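# Push protruding drives home and latch their levers

## Task

In the tower server, fully insert every drive that protrudes from its bay: each must sit flush with the fronts of the two outermost drives, and its lever must be closed and latched. You may push a drive all the way in before closing its lever. The server is loose on the table, so it may tilt only slightly at most (more fails), it must finish at its original spot, and anything that stays in place only because the robot is holding it does not count. Nothing may be knocked or placed off the table.

## Robot and tools

Robot: a single six-joint arm (waist, shoulder, elbow, forearm roll, wrist pitch, wrist roll) ending in a two-finger parallel gripper. The base, together with any mounting block or post below it, may be tilted relative to the table. Joint ranges in rad: waist -6.283..6.283, shoulder -2.304..2.304, elbow -4.224..0.061, forearm roll -6.283..6.283, wrist pitch -2.164..2.164, wrist roll -6.283..6.283. The elbow cannot fully straighten.

Frames: every pose uses the scene frame. Its origin is on the table surface under the arm base, +z points up, and +y is to the left when you face along +x. Positions are in metres. Orientations are quaternions written w first (qw, qx, qy, qz). In the gripper's own frame the fingers point along +z and separate along y. The reported end_effector_position is the point between the finger pads when closed, roughly 2 cm short of the fingertips; closing pushes the tips about 10 mm further along gripper +z. The printed position can be off, more so at long reach.

A row is always 8 numbers: x, y, z, qw, qx, qy, qz, opening. The first seven form an absolute pose (not an offset) for the gripper in the scene frame. Opening runs from -1 (closed) to +1 (open, 0.084 m). To grip, command a value clearly below the reported grip_measured; the lower, the harder the squeeze (about 24 N per pad at most). Sending back grip_measured itself still presses lightly.

execute_actions: argument actions is a list holding zero or one item, plus optional pictures (boolean, images included by default). An empty list only returns the current state. An action item {"rows": [...], "steps": n} carries 1 to 15 rows and n of 1 to 15 control steps (1/30 s each, default 15); row k is used on step k and the final row repeats to fill. A wait item {"steps": n} has no rows, n up to 300, counted from the previous result, so your reply time eats into it. A call is refused and nothing is sent if a target lies more than 0.6 m from the last reported position along any gripper axis. Repeat the desired quaternion in every row rather than copying the reported one, which can drift.

move: argument target is one 8-number row as above (absolute pose plus opening); speed is the path's top speed in m/s, 0.002 to 0.5, default 0.25, with rotation capped at twice that value in rad/s. The gripper follows a straight line lasting 0.5 to 10 s (longer paths stop early), rotating the short way. It does not stop for obstacles and may overshoot speed, especially with the arm near straight. The opening is applied at the start. The result adds a move: line giving how it ended (done, off_target, moving, held, fault...), the distance to target, and limits: paced means the pose was clipped, held means a check blocked some steps, after which the arm may jump faster than speed.



Control behaviour: each step the commanded pose is limited to 70 mm and 16 degrees from the measured pose, then solved by damped inverse kinematics with position favoured over orientation. After an action ends, the arm only continues to the last limited pose, so read the result and send the remainder. Joint targets move at most 3.14 rad/s.

Result lines: the state gives the gripper pose, linear and angular velocities, grip_measured, joint positions and joint torques (torques carry per-joint offsets, scale and noise, and are nonzero in free air). "pose unreachable" means the clearance check altered or blocked the command; HELD marks the steps where that happened. "Hand target" shows the pose the controller is now heading for. MOTOR HOT appears from 65 °C; at 80 °C an OVER-TEMPERATURE FAULT brakes the arm until it cools. A TORQUE FAULT occurs when contact torque reaches a joint's load limit (N m: waist 55.8, shoulder 55.8, elbow 46.5, forearm roll 25.1, wrist pitch 17.6, wrist roll 17.6, held loads included): the arm halts, backs that joint off, waits 10 s and drops the rest of the call.

Cautions: the server is free-standing, so push drives and levers slowly with targets only slightly beyond contact; fast moves and deep targets hit and press harder and can tip or shift the tower. Watch the cameras to confirm the tower has not moved or tilted. A blocked arm keeps pushing until you send a new command, so back off after each push. Avoid drops, slams and knocking anything off the table, and let go of the parts before finishing. Smooth, efficient motion is preferred.

Each tool is called after "Request:" as a command line: name --argument value for each argument, lists and objects as JSON in quotes; but a table of rows of numbers goes row by row, as --pt "numbers of a row", without its own name.

## Session

Request:
execute_actions --actions '[]'

Scene clock: 0.00 s of 15600.00 s.
end_effector_position=(+0.1935, -0.2457, +0.3703) grip_measured=+1.00 end_effector_quat_wxyz=(+0.257, +0.833, -0.424, -0.246) end_effector_velocity=(+0.000, -0.000, +0.000) end_effector_angular_velocity=(-0.001, -0.001, +0.001)
Joint positions: [-0.592 -0.218 -0.631 -0.614 -1.018  0.907  0.084]
Joint velocities: [ 0.     0.     0.    -0.001  0.     0.     0.   ]
Joint torques (N m, as the arm reports them, + toward a larger angle): no reading
Motor temperatures (°C, as the motors report them): [31 31 33 31 34 36]
Hand target: +0.194, -0.246, +0.370; +0.257, +0.833, -0.424, -0.246

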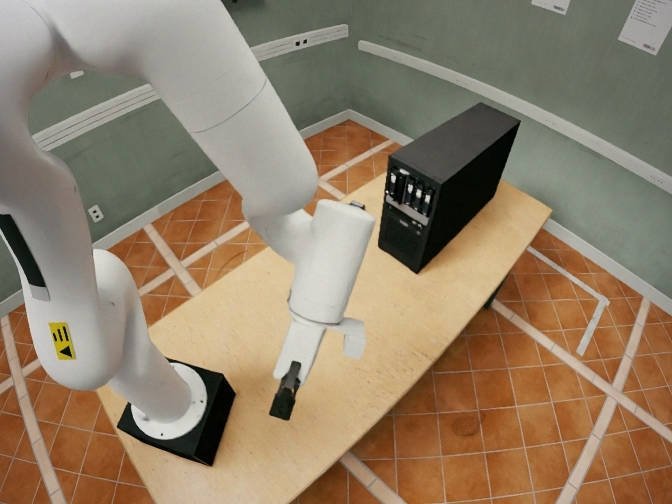

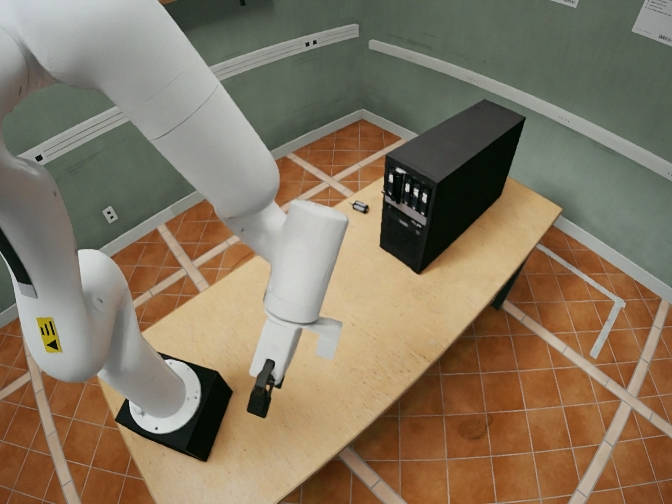

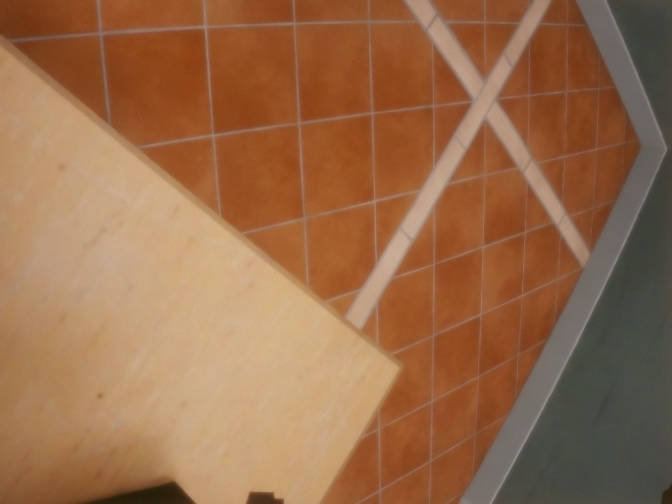

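Request:
zoom_image --camera "cam_head_left" --region '[360, 140, 470, 240]'

Region (360, 140, 470, 240) of cam_head_left's 672x504 image, scaled by 4.582, with more detail than that image has; it fills the top 458 rows of this view, and the rest is white.

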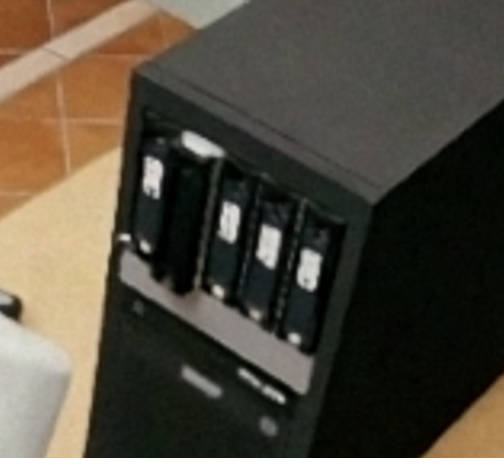

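Request:
move --target '[0.4,-0.1,0.35,0,0.707,0,0.707,-1]' --speed 0.3

Scene clock: 17.37 s of 15600.00 s.
end_effector_position=(+0.3997, -0.0983, +0.3504) grip_measured=-1.00 end_effector_quat_wxyz=(+0.001, +0.706, -0.000, +0.708) end_effector_velocity=(+0.001, +0.001, -0.000) end_effector_angular_velocity=(-0.001, -0.005, +0.006)
Joint positions: [-0.651 -0.733 -0.218 -3.796 -2.015  2.849  0.   ]
Joint velocities: [-0.001 -0.007 -0.005 -0.01  -0.005 -0.007  0.   ]
Joint torques (N m, as the arm reports them, + toward a larger angle): [-4.39 22.27  0.16  1.46 -1.67  0.25]
Motor temperatures (°C, as the motors report them): [31 31 33 31 34 36]
Hand target: +0.400, -0.098, +0.350; +0.001, +0.706, -0.000, +0.709
Off the commanded pose: 0.002 m, 0 deg.
After step 90, 10.07 s passed at rest.
move: done; limits=paced

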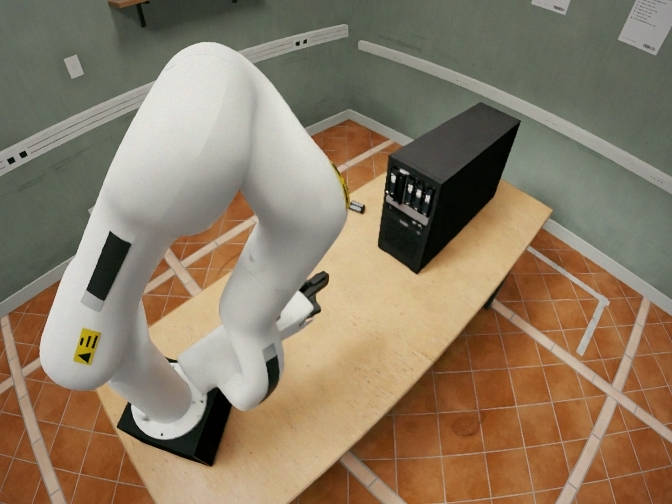

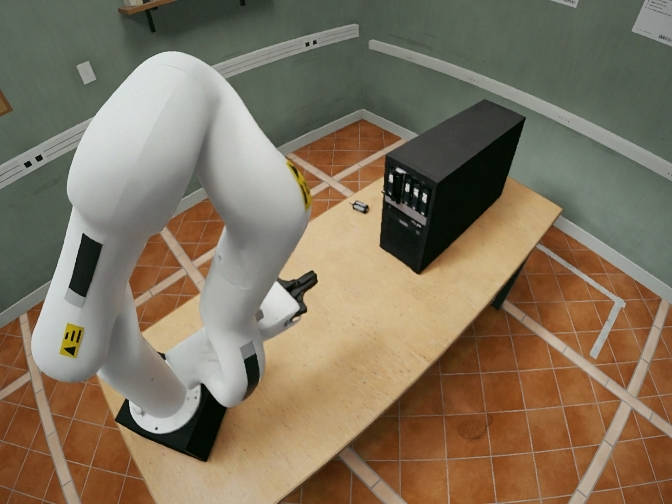

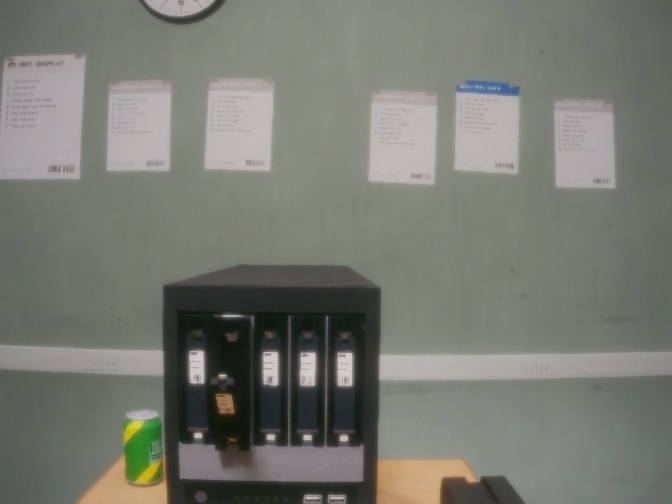

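Request:
move --target '[0.6,-0.02,0.30,0,0.707,0,0.707,-1]'

Request:
zoom_image --camera "cam_head_left" --region '[300, 130, 470, 290]'

Scene clock: 22.90 s of 15600.00 s.
end_effector_position=(+0.5998, -0.0191, +0.3005) grip_measured=-1.00 end_effector_quat_wxyz=(-0.001, +0.707, -0.000, +0.707) end_effector_velocity=(+0.002, +0.001, -0.000) end_effector_angular_velocity=(+0.000, -0.001, -0.000)
Joint positions: [-0.126 -0.877 -0.657 -3.204 -1.808  3.141  0.   ]
Joint velocities: [ 0.003 -0.002 -0.004  0.003  0.002  0.001  0.   ]
Joint torques (N m, as the arm reports them, + toward a larger angle): [-5.05 30.11 -4.59  1.47 -1.65  0.22]
Motor temperatures (°C, as the motors report them): [31 31 33 31 34 36]
Hand target: +0.600, -0.019, +0.300; -0.001, +0.707, -0.000, +0.707
Off the commanded pose: 0.001 m, 0 deg.
After step 90, 1.17 s passed at rest.
move: done

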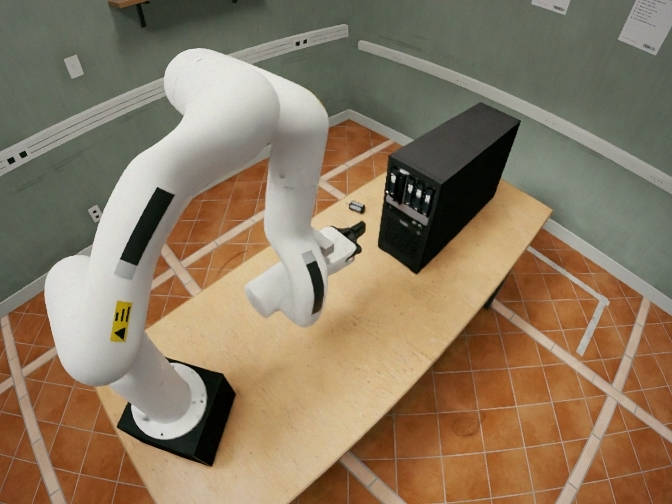

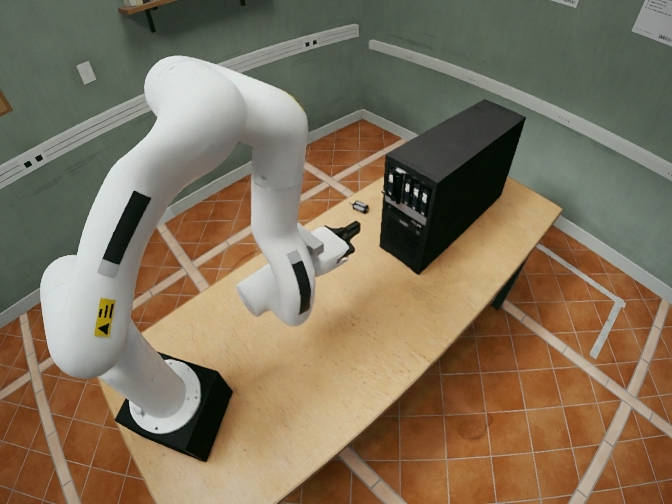

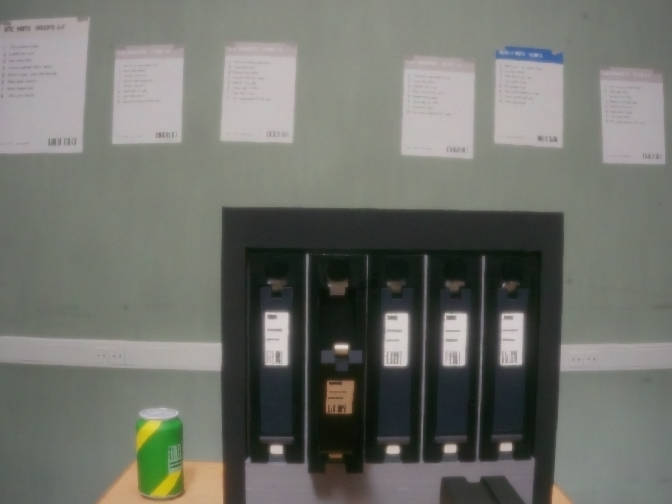

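Region (300, 130, 470, 290) of cam_head_left's 672x504 image, scaled by 2.965, with more detail than that image has; it fills the top 474 rows of this view, and the rest is white.

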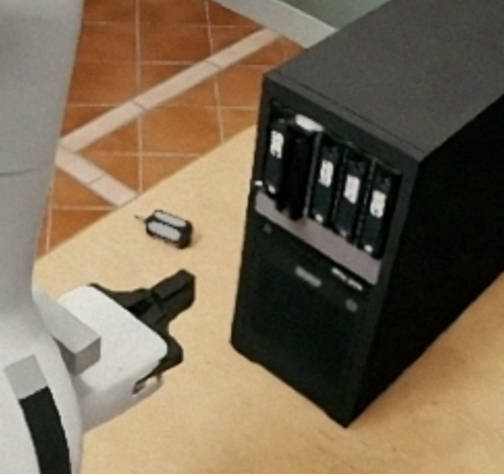

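Request:
move --target '[0.69,0.013,0.355,0,0.707,0,0.707,-1]' --speed 0.15

Request:
zoom_image --camera "cam_head_left" --region '[330, 140, 460, 250]'

Scene clock: 40.43 s of 15600.00 s.
end_effector_position=(+0.6895, +0.0132, +0.3550) grip_measured=-1.00 end_effector_quat_wxyz=(+0.000, +0.707, +0.000, +0.707) end_effector_velocity=(+0.002, +0.001, +0.001) end_effector_angular_velocity=(-0.001, +0.000, +0.001)
Joint positions: [-0.042 -0.781 -0.82  -3.118 -1.548  3.152  0.   ]
Joint velocities: [ 0.002  0.001 -0.003  0.001  0.005 -0.001  0.   ]
Joint torques (N m, as the arm reports them, + toward a larger angle): [-2.5  32.25 -8.85  1.22 -1.79  0.34]
Motor temperatures (°C, as the motors report them): [31 31 33 31 34 36]
Hand target: +0.690, +0.013, +0.355; +0.000, +0.707, +0.000, +0.707
Off the commanded pose: 0.001 m, 0 deg.
After step 90, 13.43 s passed at rest.
move: done

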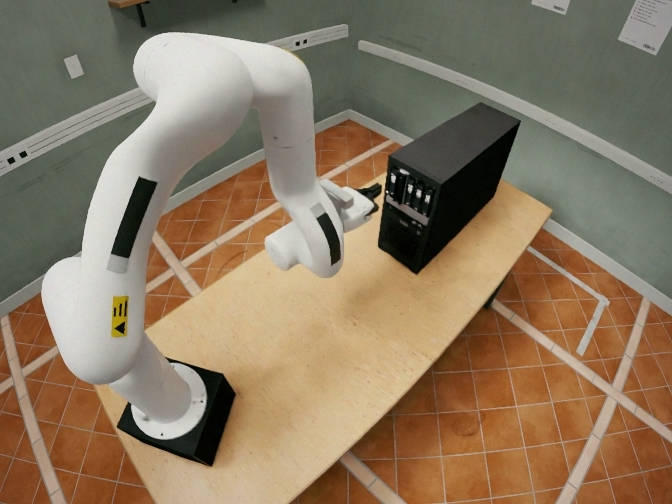

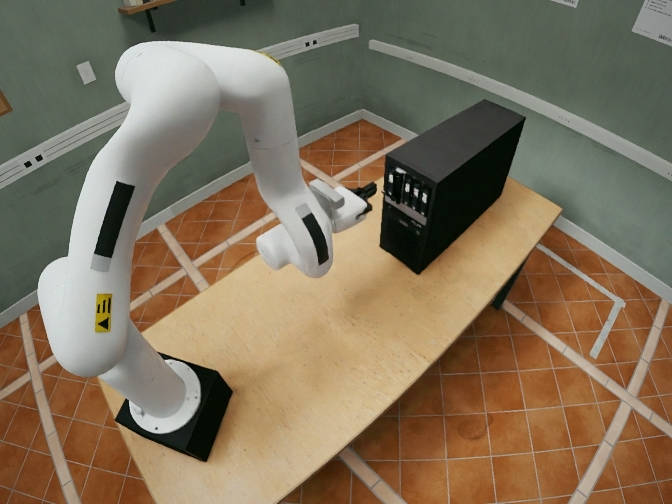

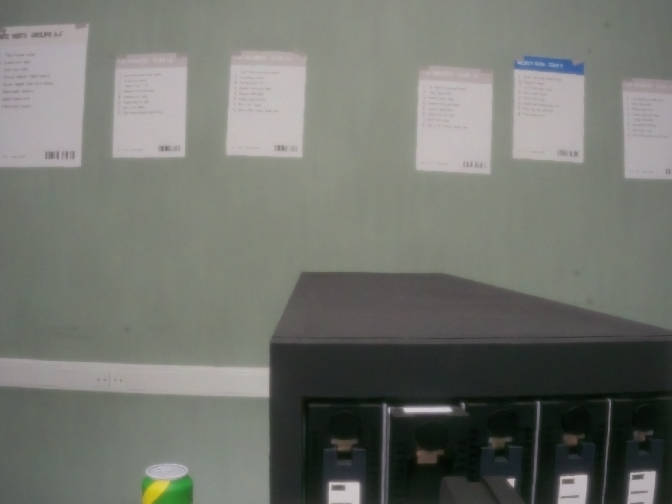

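Region (330, 140, 460, 250) of cam_head_left's 672x504 image, scaled by 3.877, with more detail than that image has; it fills the top 426 rows of this view, and the rest is white.

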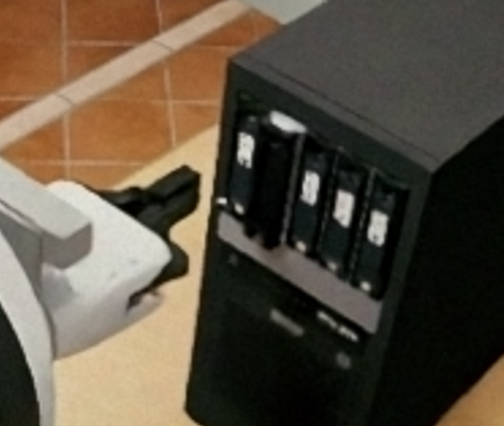

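Request:
move --target '[0.74,0.013,0.350,0,0.707,0,0.707,-1]' --speed 0.08

Request:
zoom_image --camera "cam_head_left" --region '[330, 140, 460, 250]'

Scene clock: 45.37 s of 15600.00 s.
end_effector_position=(+0.7398, +0.0131, +0.3501) grip_measured=-1.00 end_effector_quat_wxyz=(+0.000, +0.707, +0.000, +0.707) end_effector_velocity=(+0.001, +0.000, +0.000) end_effector_angular_velocity=(-0.000, -0.000, +0.001)
Joint positions: [-0.045 -0.846 -0.966 -3.12  -1.469  3.151  0.   ]
Joint velocities: [-0.    -0.001 -0.004 -0.001  0.002 -0.     0.   ]
Joint torques (N m, as the arm reports them, + toward a larger angle): [-4.91 37.42 -9.16  1.27 -1.75  0.34]
Motor temperatures (°C, as the motors report them): [31 31 33 31 34 36]
Hand target: +0.740, +0.013, +0.350; +0.000, +0.707, +0.000, +0.707
Off the commanded pose: 0.000 m, 0 deg.
After step 90, 0.97 s passed at rest.
move: done

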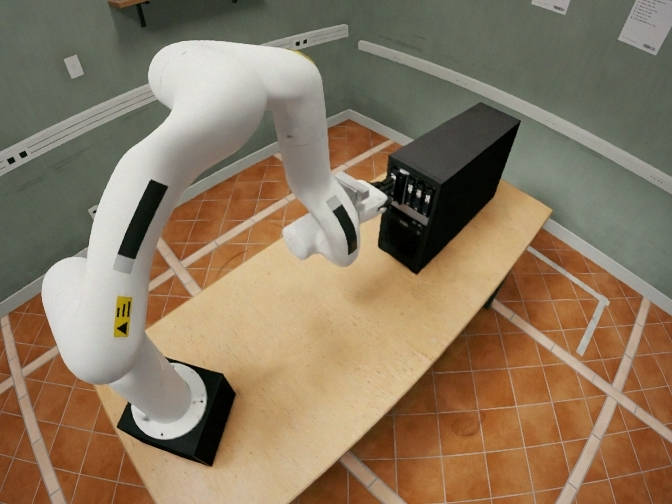

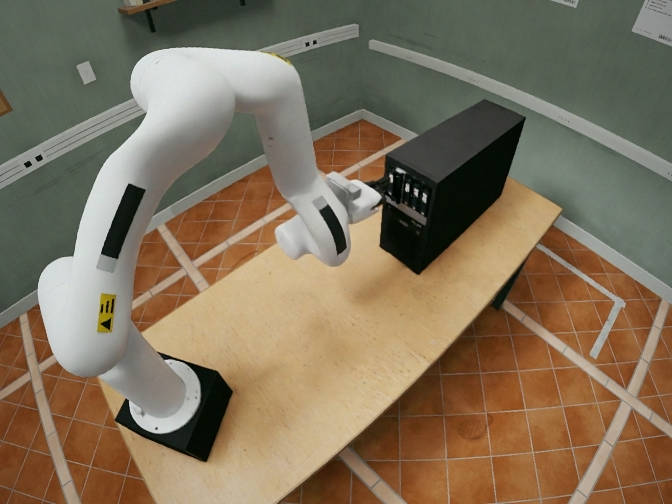

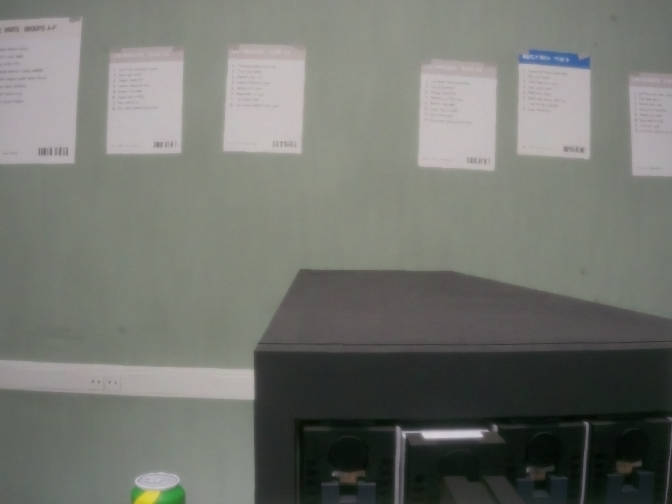

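Region (330, 140, 460, 250) of cam_head_left's 672x504 image, scaled by 3.877, with more detail than that image has; it fills the top 426 rows of this view, and the rest is white.

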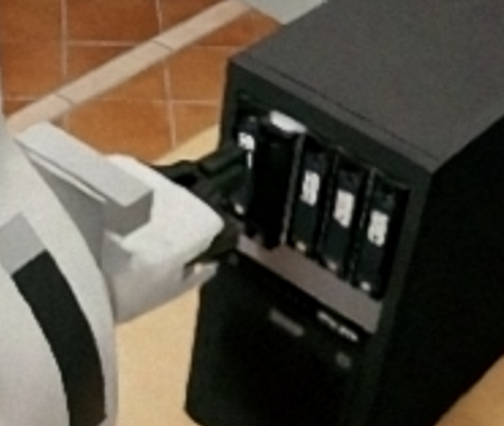

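Request:
move --target '[0.775,0.013,0.350,0,0.707,0,0.707,-1]' --speed 0.02

Request:
zoom_image --camera "cam_head_left" --region '[330, 140, 460, 250]'

Scene clock: 50.03 s of 15600.00 s.
end_effector_position=(+0.7749, +0.0131, +0.3501) grip_measured=-1.00 end_effector_quat_wxyz=(+0.000, +0.707, +0.000, +0.707) end_effector_velocity=(+0.000, +0.001, -0.001) end_effector_angular_velocity=(+0.001, +0.001, +0.001)
Joint positions: [-0.046 -0.888 -1.069 -3.121 -1.408  3.15   0.   ]
Joint velocities: [ 0.001 -0.002 -0.002 -0.001  0.001  0.001  0.   ]
Joint torques (N m, as the arm reports them, + toward a larger angle): [ -2.54  37.96 -11.32   1.17  -1.58   0.31]
Motor temperatures (°C, as the motors report them): [31 31 33 31 34 36]
Hand target: +0.775, +0.013, +0.350; +0.000, +0.707, +0.000, +0.707
Off the commanded pose: 0.000 m, 0 deg.
move: done

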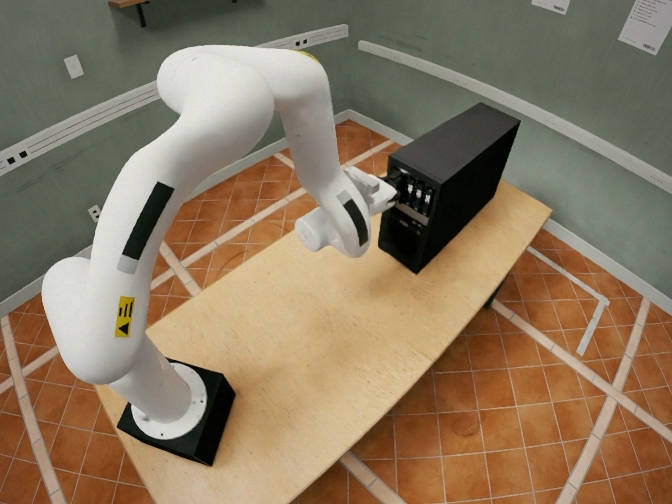

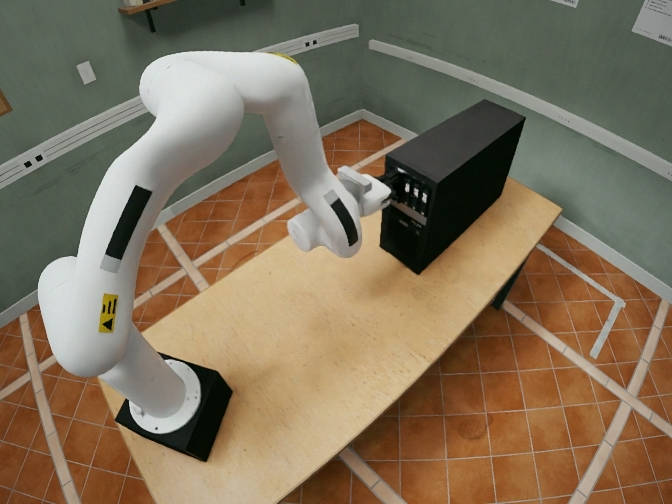

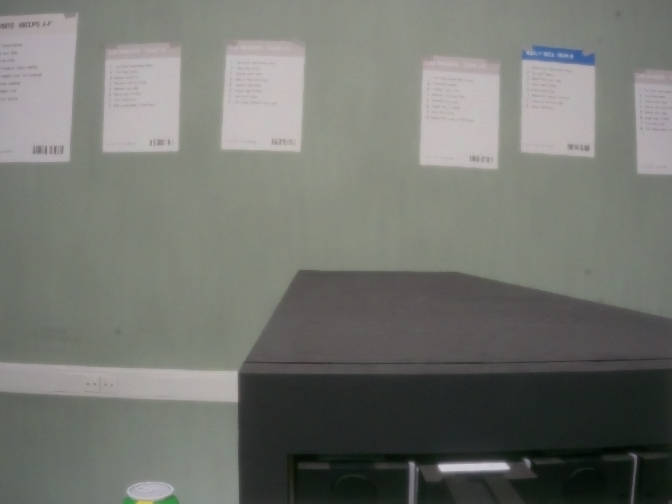

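Region (330, 140, 460, 250) of cam_head_left's 672x504 image, scaled by 3.877, with more detail than that image has; it fills the top 426 rows of this view, and the rest is white.

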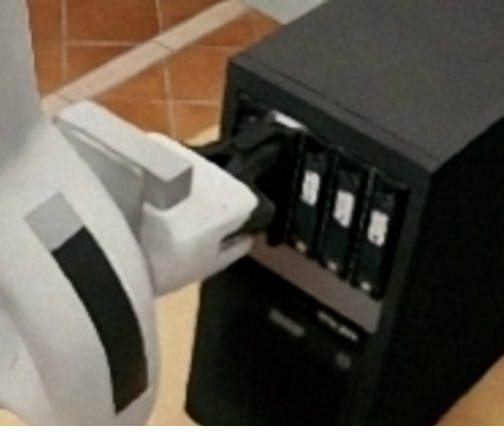

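Request:
move --target '[0.785,0.013,0.347,0,0.707,0,0.707,-1]' --speed 0.01

Request:
zoom_image --camera "cam_wrist" --region '[220, 340, 672, 504]'

Scene clock: 57.40 s of 15600.00 s.
end_effector_position=(+0.7849, +0.0130, +0.3470) grip_measured=-1.00 end_effector_quat_wxyz=(+0.000, +0.707, +0.000, +0.707) end_effector_velocity=(+0.001, +0.001, -0.001) end_effector_angular_velocity=(-0.001, +0.002, +0.001)
Joint positions: [-0.047 -0.908 -1.102 -3.122 -1.394  3.15   0.   ]
Joint velocities: [ 0.001 -0.001 -0.002 -0.     0.003 -0.     0.   ]
Joint torques (N m, as the arm reports them, + toward a larger angle): [ -4.86  39.28 -15.13   1.85  -0.23   0.36]
Motor temperatures (°C, as the motors report them): [31 31 33 31 34 36]
Hand target: +0.785, +0.013, +0.347; +0.000, +0.707, +0.000, +0.707
Off the commanded pose: 0.000 m, 0 deg.
After step 90, 3.10 s passed at rest.
move: done

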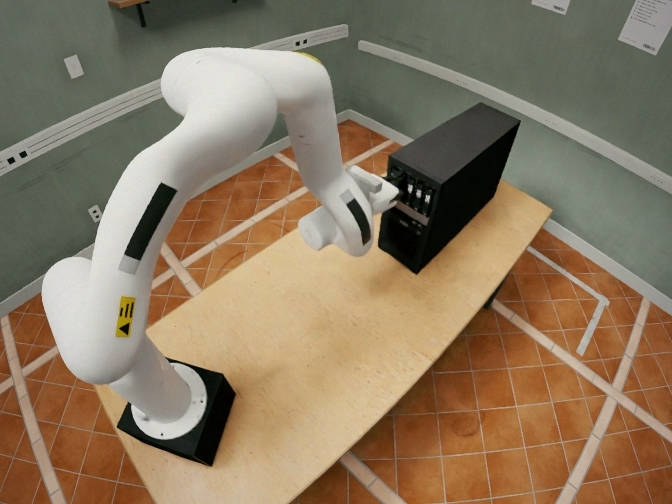

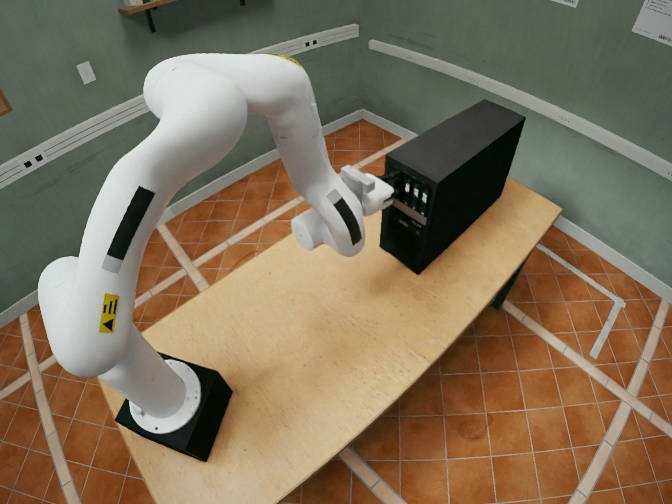

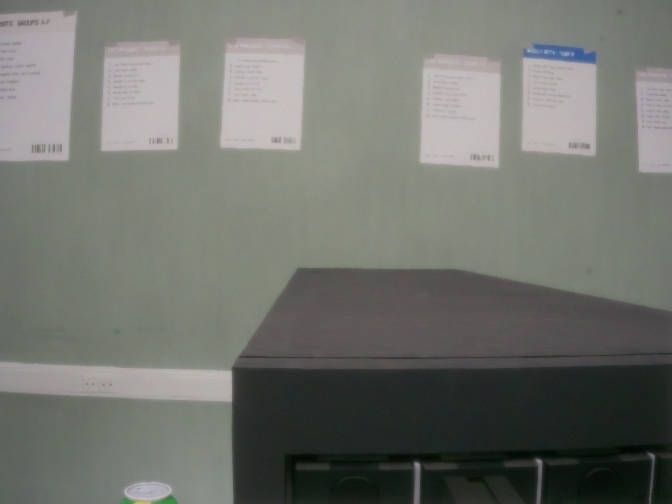

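Region (220, 340, 672, 504) of cam_wrist's 672x504 image, scaled by 1.115, with more detail than that image has; it fills the top 183 rows of this view, and the rest is white.

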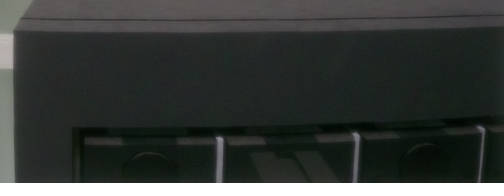

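Nearly in. A little more.

Request:
move --target '[0.788,0.013,0.348,0,0.707,0,0.707,-1]' --speed 0.005

Request:
zoom_image --camera "cam_wrist" --region '[360, 420, 620, 504]'

Scene clock: 62.27 s of 15600.00 s.
end_effector_position=(+0.7872, +0.0131, +0.3473) grip_measured=-1.00 end_effector_quat_wxyz=(-0.000, +0.707, +0.000, +0.707) end_effector_velocity=(-0.000, -0.000, -0.000) end_effector_angular_velocity=(+0.000, +0.003, -0.000)
Joint positions: [-0.047 -0.91  -1.109 -3.122 -1.389  3.15   0.   ]
Joint velocities: [-0.001  0.002  0.001 -0.     0.004  0.     0.   ]
Joint torques (N m, as the arm reports them, + toward a larger angle): [ -5.16  39.64 -22.68   2.17   0.68   0.28]
Motor temperatures (°C, as the motors report them): [31 31 33 31 34 36]
Hand target: +0.788, +0.013, +0.348; +0.000, +0.707, +0.000, +0.707
Off the commanded pose: 0.001 m, 0 deg.
After step 90, 1.03 s passed at rest.
move: done

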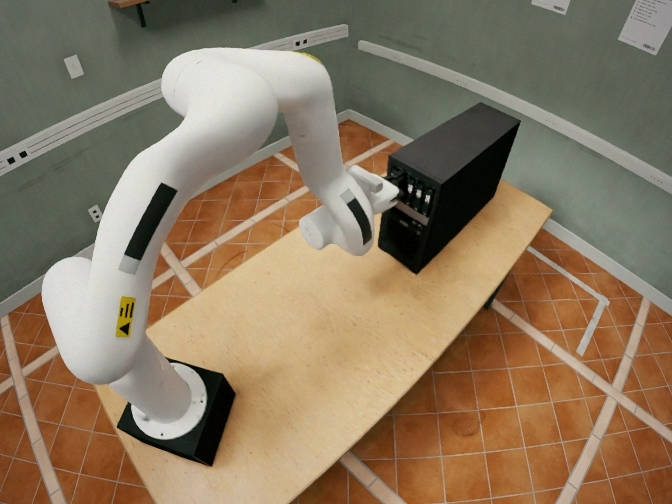

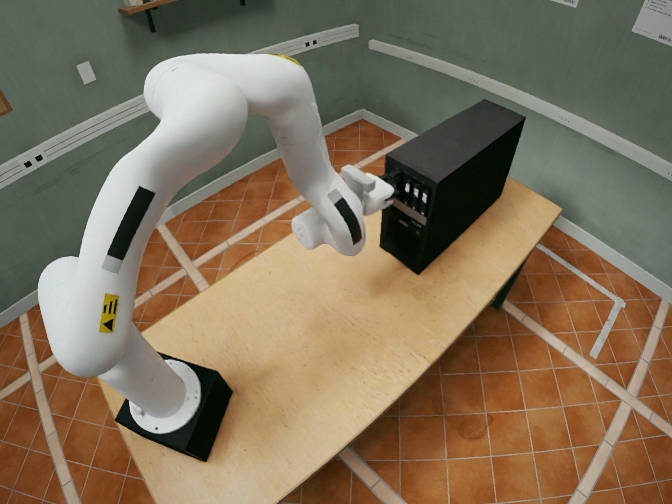

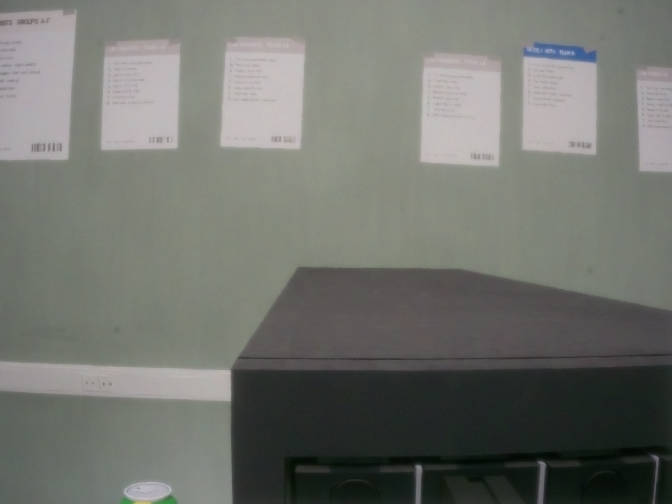

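Region (360, 420, 620, 504) of cam_wrist's 672x504 image, scaled by 1.938, with more detail than that image has; it fills the top 163 rows of this view, and the rest is white.

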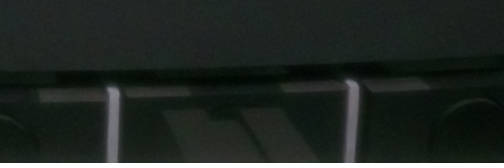

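Stopped. Back out and go under the lever.

Request:
move --target '[0.69,0.013,0.348,0,0.707,0,0.707,-1]' --speed 0.15

Request:
move --target '[0.69,0.013,0.29,0,0.707,0,0.707,-1]' --speed 0.15

Scene clock: 70.00 s of 15600.00 s.
end_effector_position=(+0.6903, +0.0128, +0.3478) grip_measured=-1.00 end_effector_quat_wxyz=(-0.000, +0.707, -0.000, +0.707) end_effector_velocity=(-0.001, +0.000, +0.001) end_effector_angular_velocity=(+0.000, -0.001, -0.001)
Joint positions: [-0.043 -0.801 -0.83  -3.118 -1.56   3.154  0.   ]
Joint velocities: [ 0.001  0.003  0.004  0.001 -0.002  0.     0.   ]
Joint torques (N m, as the arm reports them, + toward a larger angle): [-5.14 34.41 -8.24  1.68 -1.76  0.28]
Motor temperatures (°C, as the motors report them): [31 32 33 31 34 36]
Hand target: +0.690, +0.013, +0.348; -0.000, +0.707, -0.000, +0.707
Off the commanded pose: 0.000 m, 0 deg.
After step 90, 3.67 s passed at rest.
move: done

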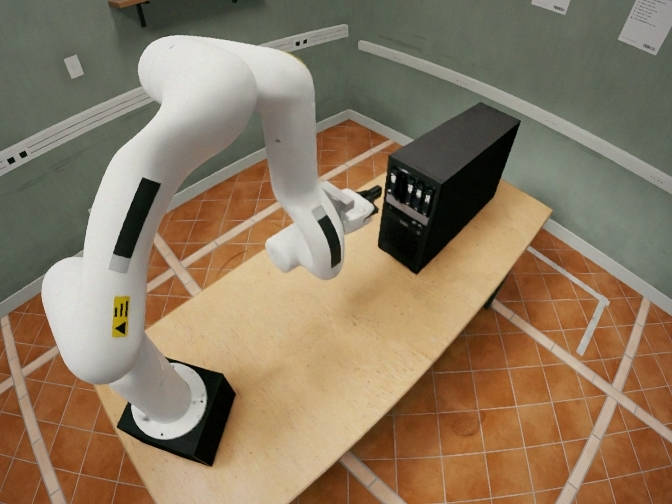

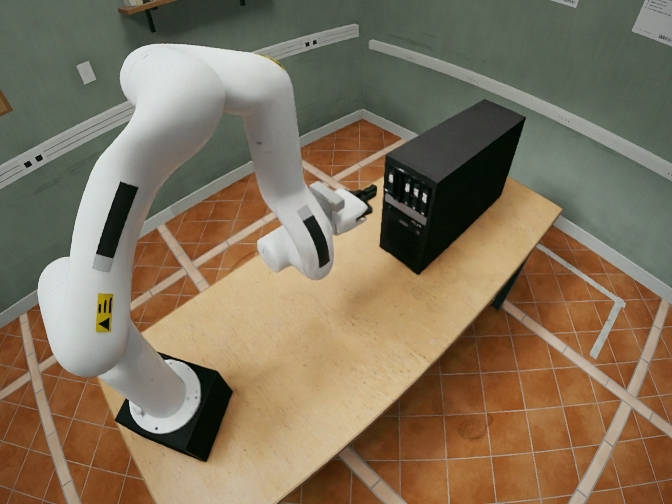

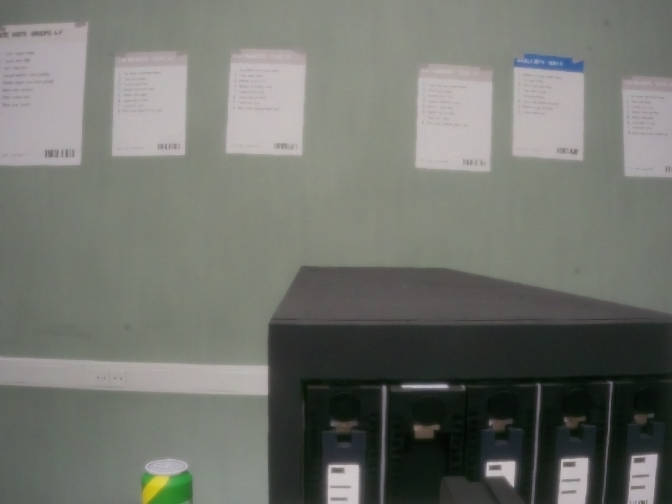

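Scene clock: 70.80 s of 15600.00 s.
end_effector_position=(+0.6903, +0.0130, +0.2904) grip_measured=-1.00 end_effector_quat_wxyz=(-0.000, +0.707, -0.000, +0.707) end_effector_velocity=(-0.000, +0.000, -0.002) end_effector_angular_velocity=(-0.001, +0.001, +0.000)
Joint positions: [-0.041 -0.952 -0.895 -3.116 -1.646  3.156  0.   ]
Joint velocities: [ 0.    -0.004 -0.002  0.    -0.001 -0.001  0.   ]
Joint torques (N m, as the arm reports them, + toward a larger angle): [-4.29 35.04 -7.03  1.48 -1.76  0.23]
Motor temperatures (°C, as the motors report them): [31 32 33 31 34 36]
Hand target: +0.690, +0.013, +0.290; -0.000, +0.707, -0.000, +0.707
Off the commanded pose: 0.000 m, 0 deg.
move: done

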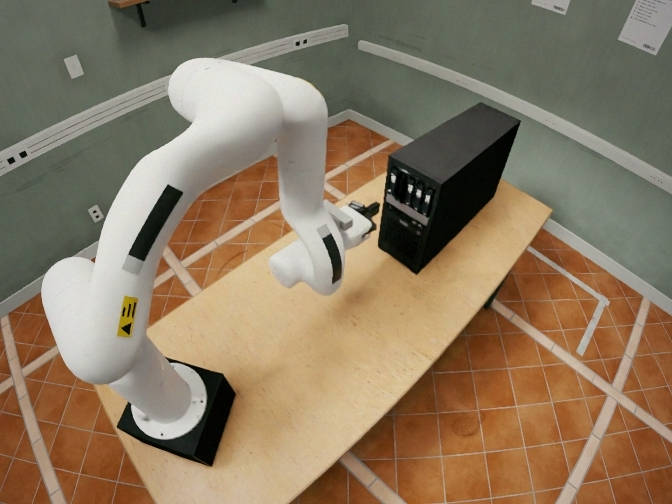

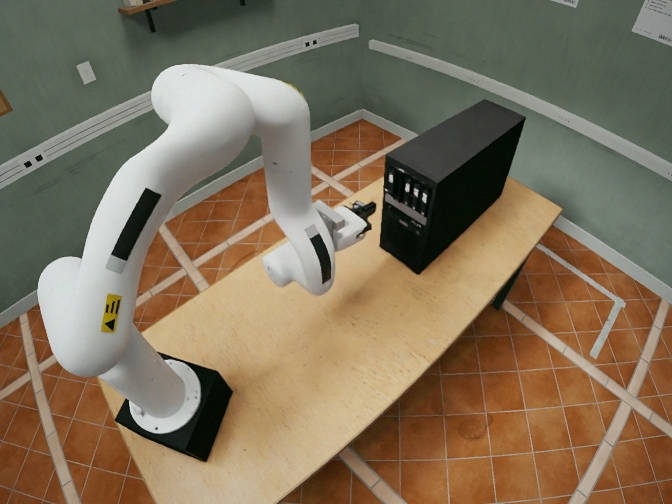

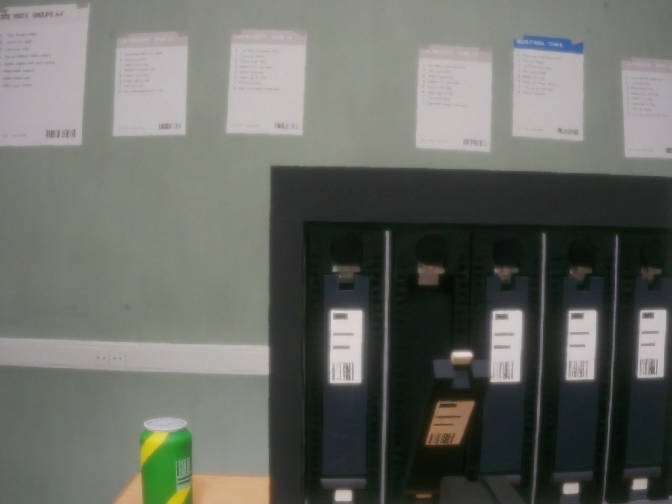

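Request:
move --target '[0.778,0.013,0.32,0,0.707,0,0.707,-1]' --speed 0.03

Scene clock: 84.33 s of 15600.00 s.
end_effector_position=(+0.7778, +0.0132, +0.3203) grip_measured=-1.00 end_effector_quat_wxyz=(+0.000, +0.707, +0.000, +0.707) end_effector_velocity=(+0.000, -0.000, -0.001) end_effector_angular_velocity=(-0.001, +0.002, -0.001)
Joint positions: [-0.045 -0.96  -1.107 -3.121 -1.442  3.15   0.   ]
Joint velocities: [-0.    -0.    -0.     0.001  0.002 -0.001  0.   ]
Joint torques (N m, as the arm reports them, + toward a larger angle): [ -4.66  40.21 -11.7    0.91  -2.11   0.27]
Motor temperatures (°C, as the motors report them): [31 32 33 31 34 36]
Hand target: +0.778, +0.013, +0.320; +0.000, +0.707, +0.000, +0.707
Off the commanded pose: 0.000 m, 0 deg.
After step 90, 7.13 s passed at rest.
move: done

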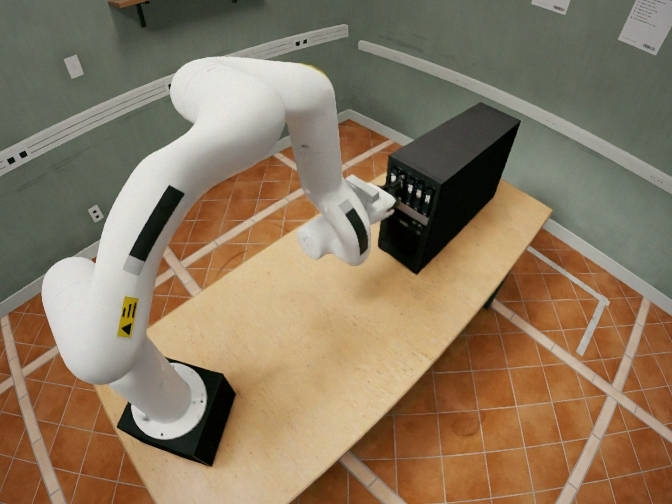

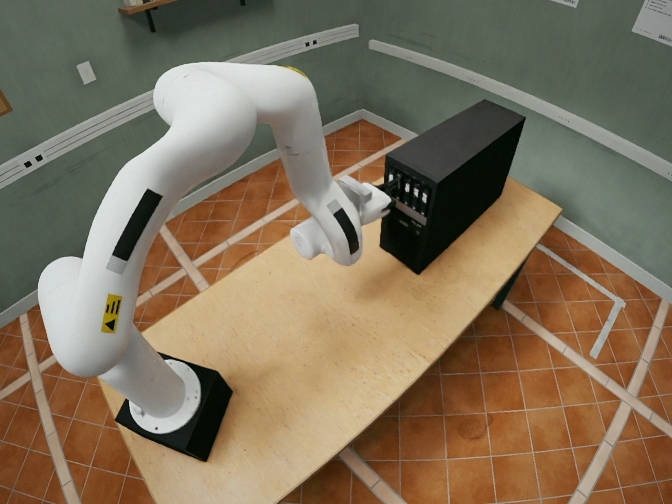

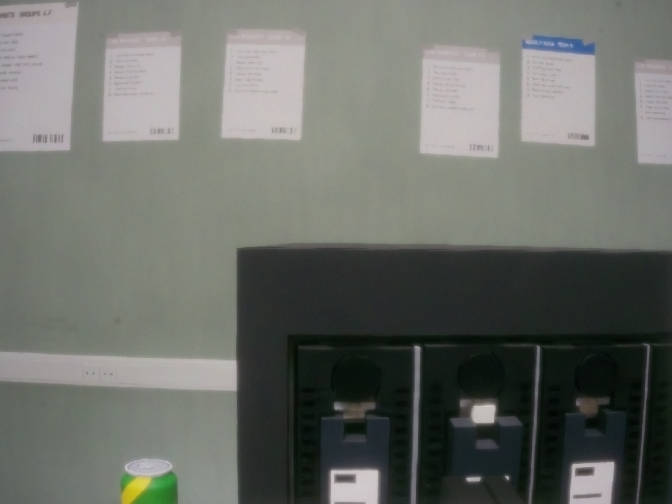

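Request:
move --target '[0.785,0.013,0.323,0,0.707,0,0.707,-1]' --speed 0.008

Scene clock: 87.97 s of 15600.00 s.
end_effector_position=(+0.7847, +0.0130, +0.3229) grip_measured=-1.00 end_effector_quat_wxyz=(+0.000, +0.707, +0.000, +0.707) end_effector_velocity=(+0.001, -0.000, +0.000) end_effector_angular_velocity=(-0.001, -0.000, -0.000)
Joint positions: [-0.046 -0.962 -1.125 -3.121 -1.426  3.15   0.   ]
Joint velocities: [-0.    -0.    -0.002 -0.     0.001 -0.001  0.   ]
Joint torques (N m, as the arm reports them, + toward a larger angle): [ -4.87  40.5  -13.53   1.43  -1.32   0.53]
Motor temperatures (°C, as the motors report them): [31 32 33 31 34 36]
Hand target: +0.785, +0.013, +0.323; +0.000, +0.707, +0.000, +0.707
Off the commanded pose: 0.000 m, 0 deg.
move: done

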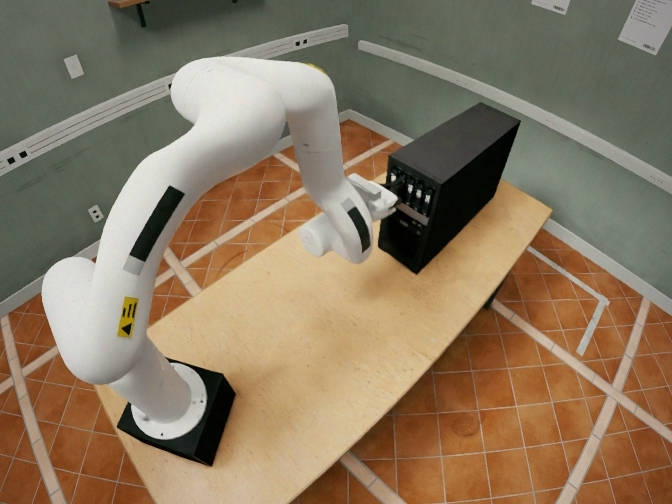

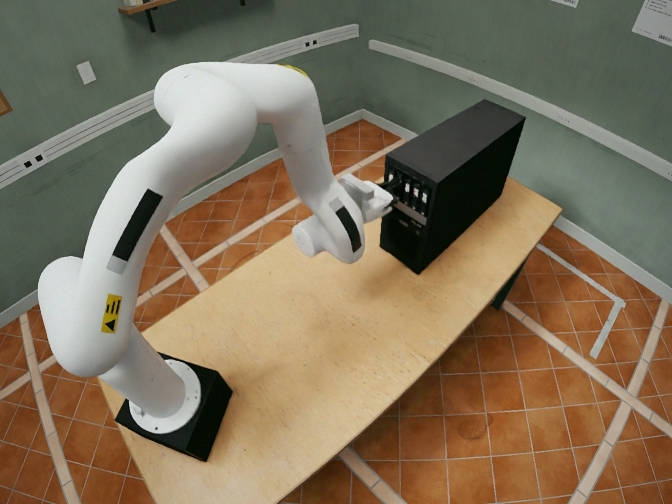

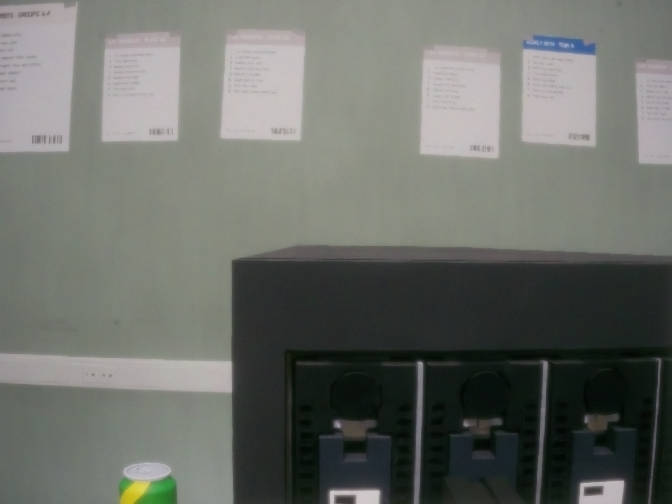

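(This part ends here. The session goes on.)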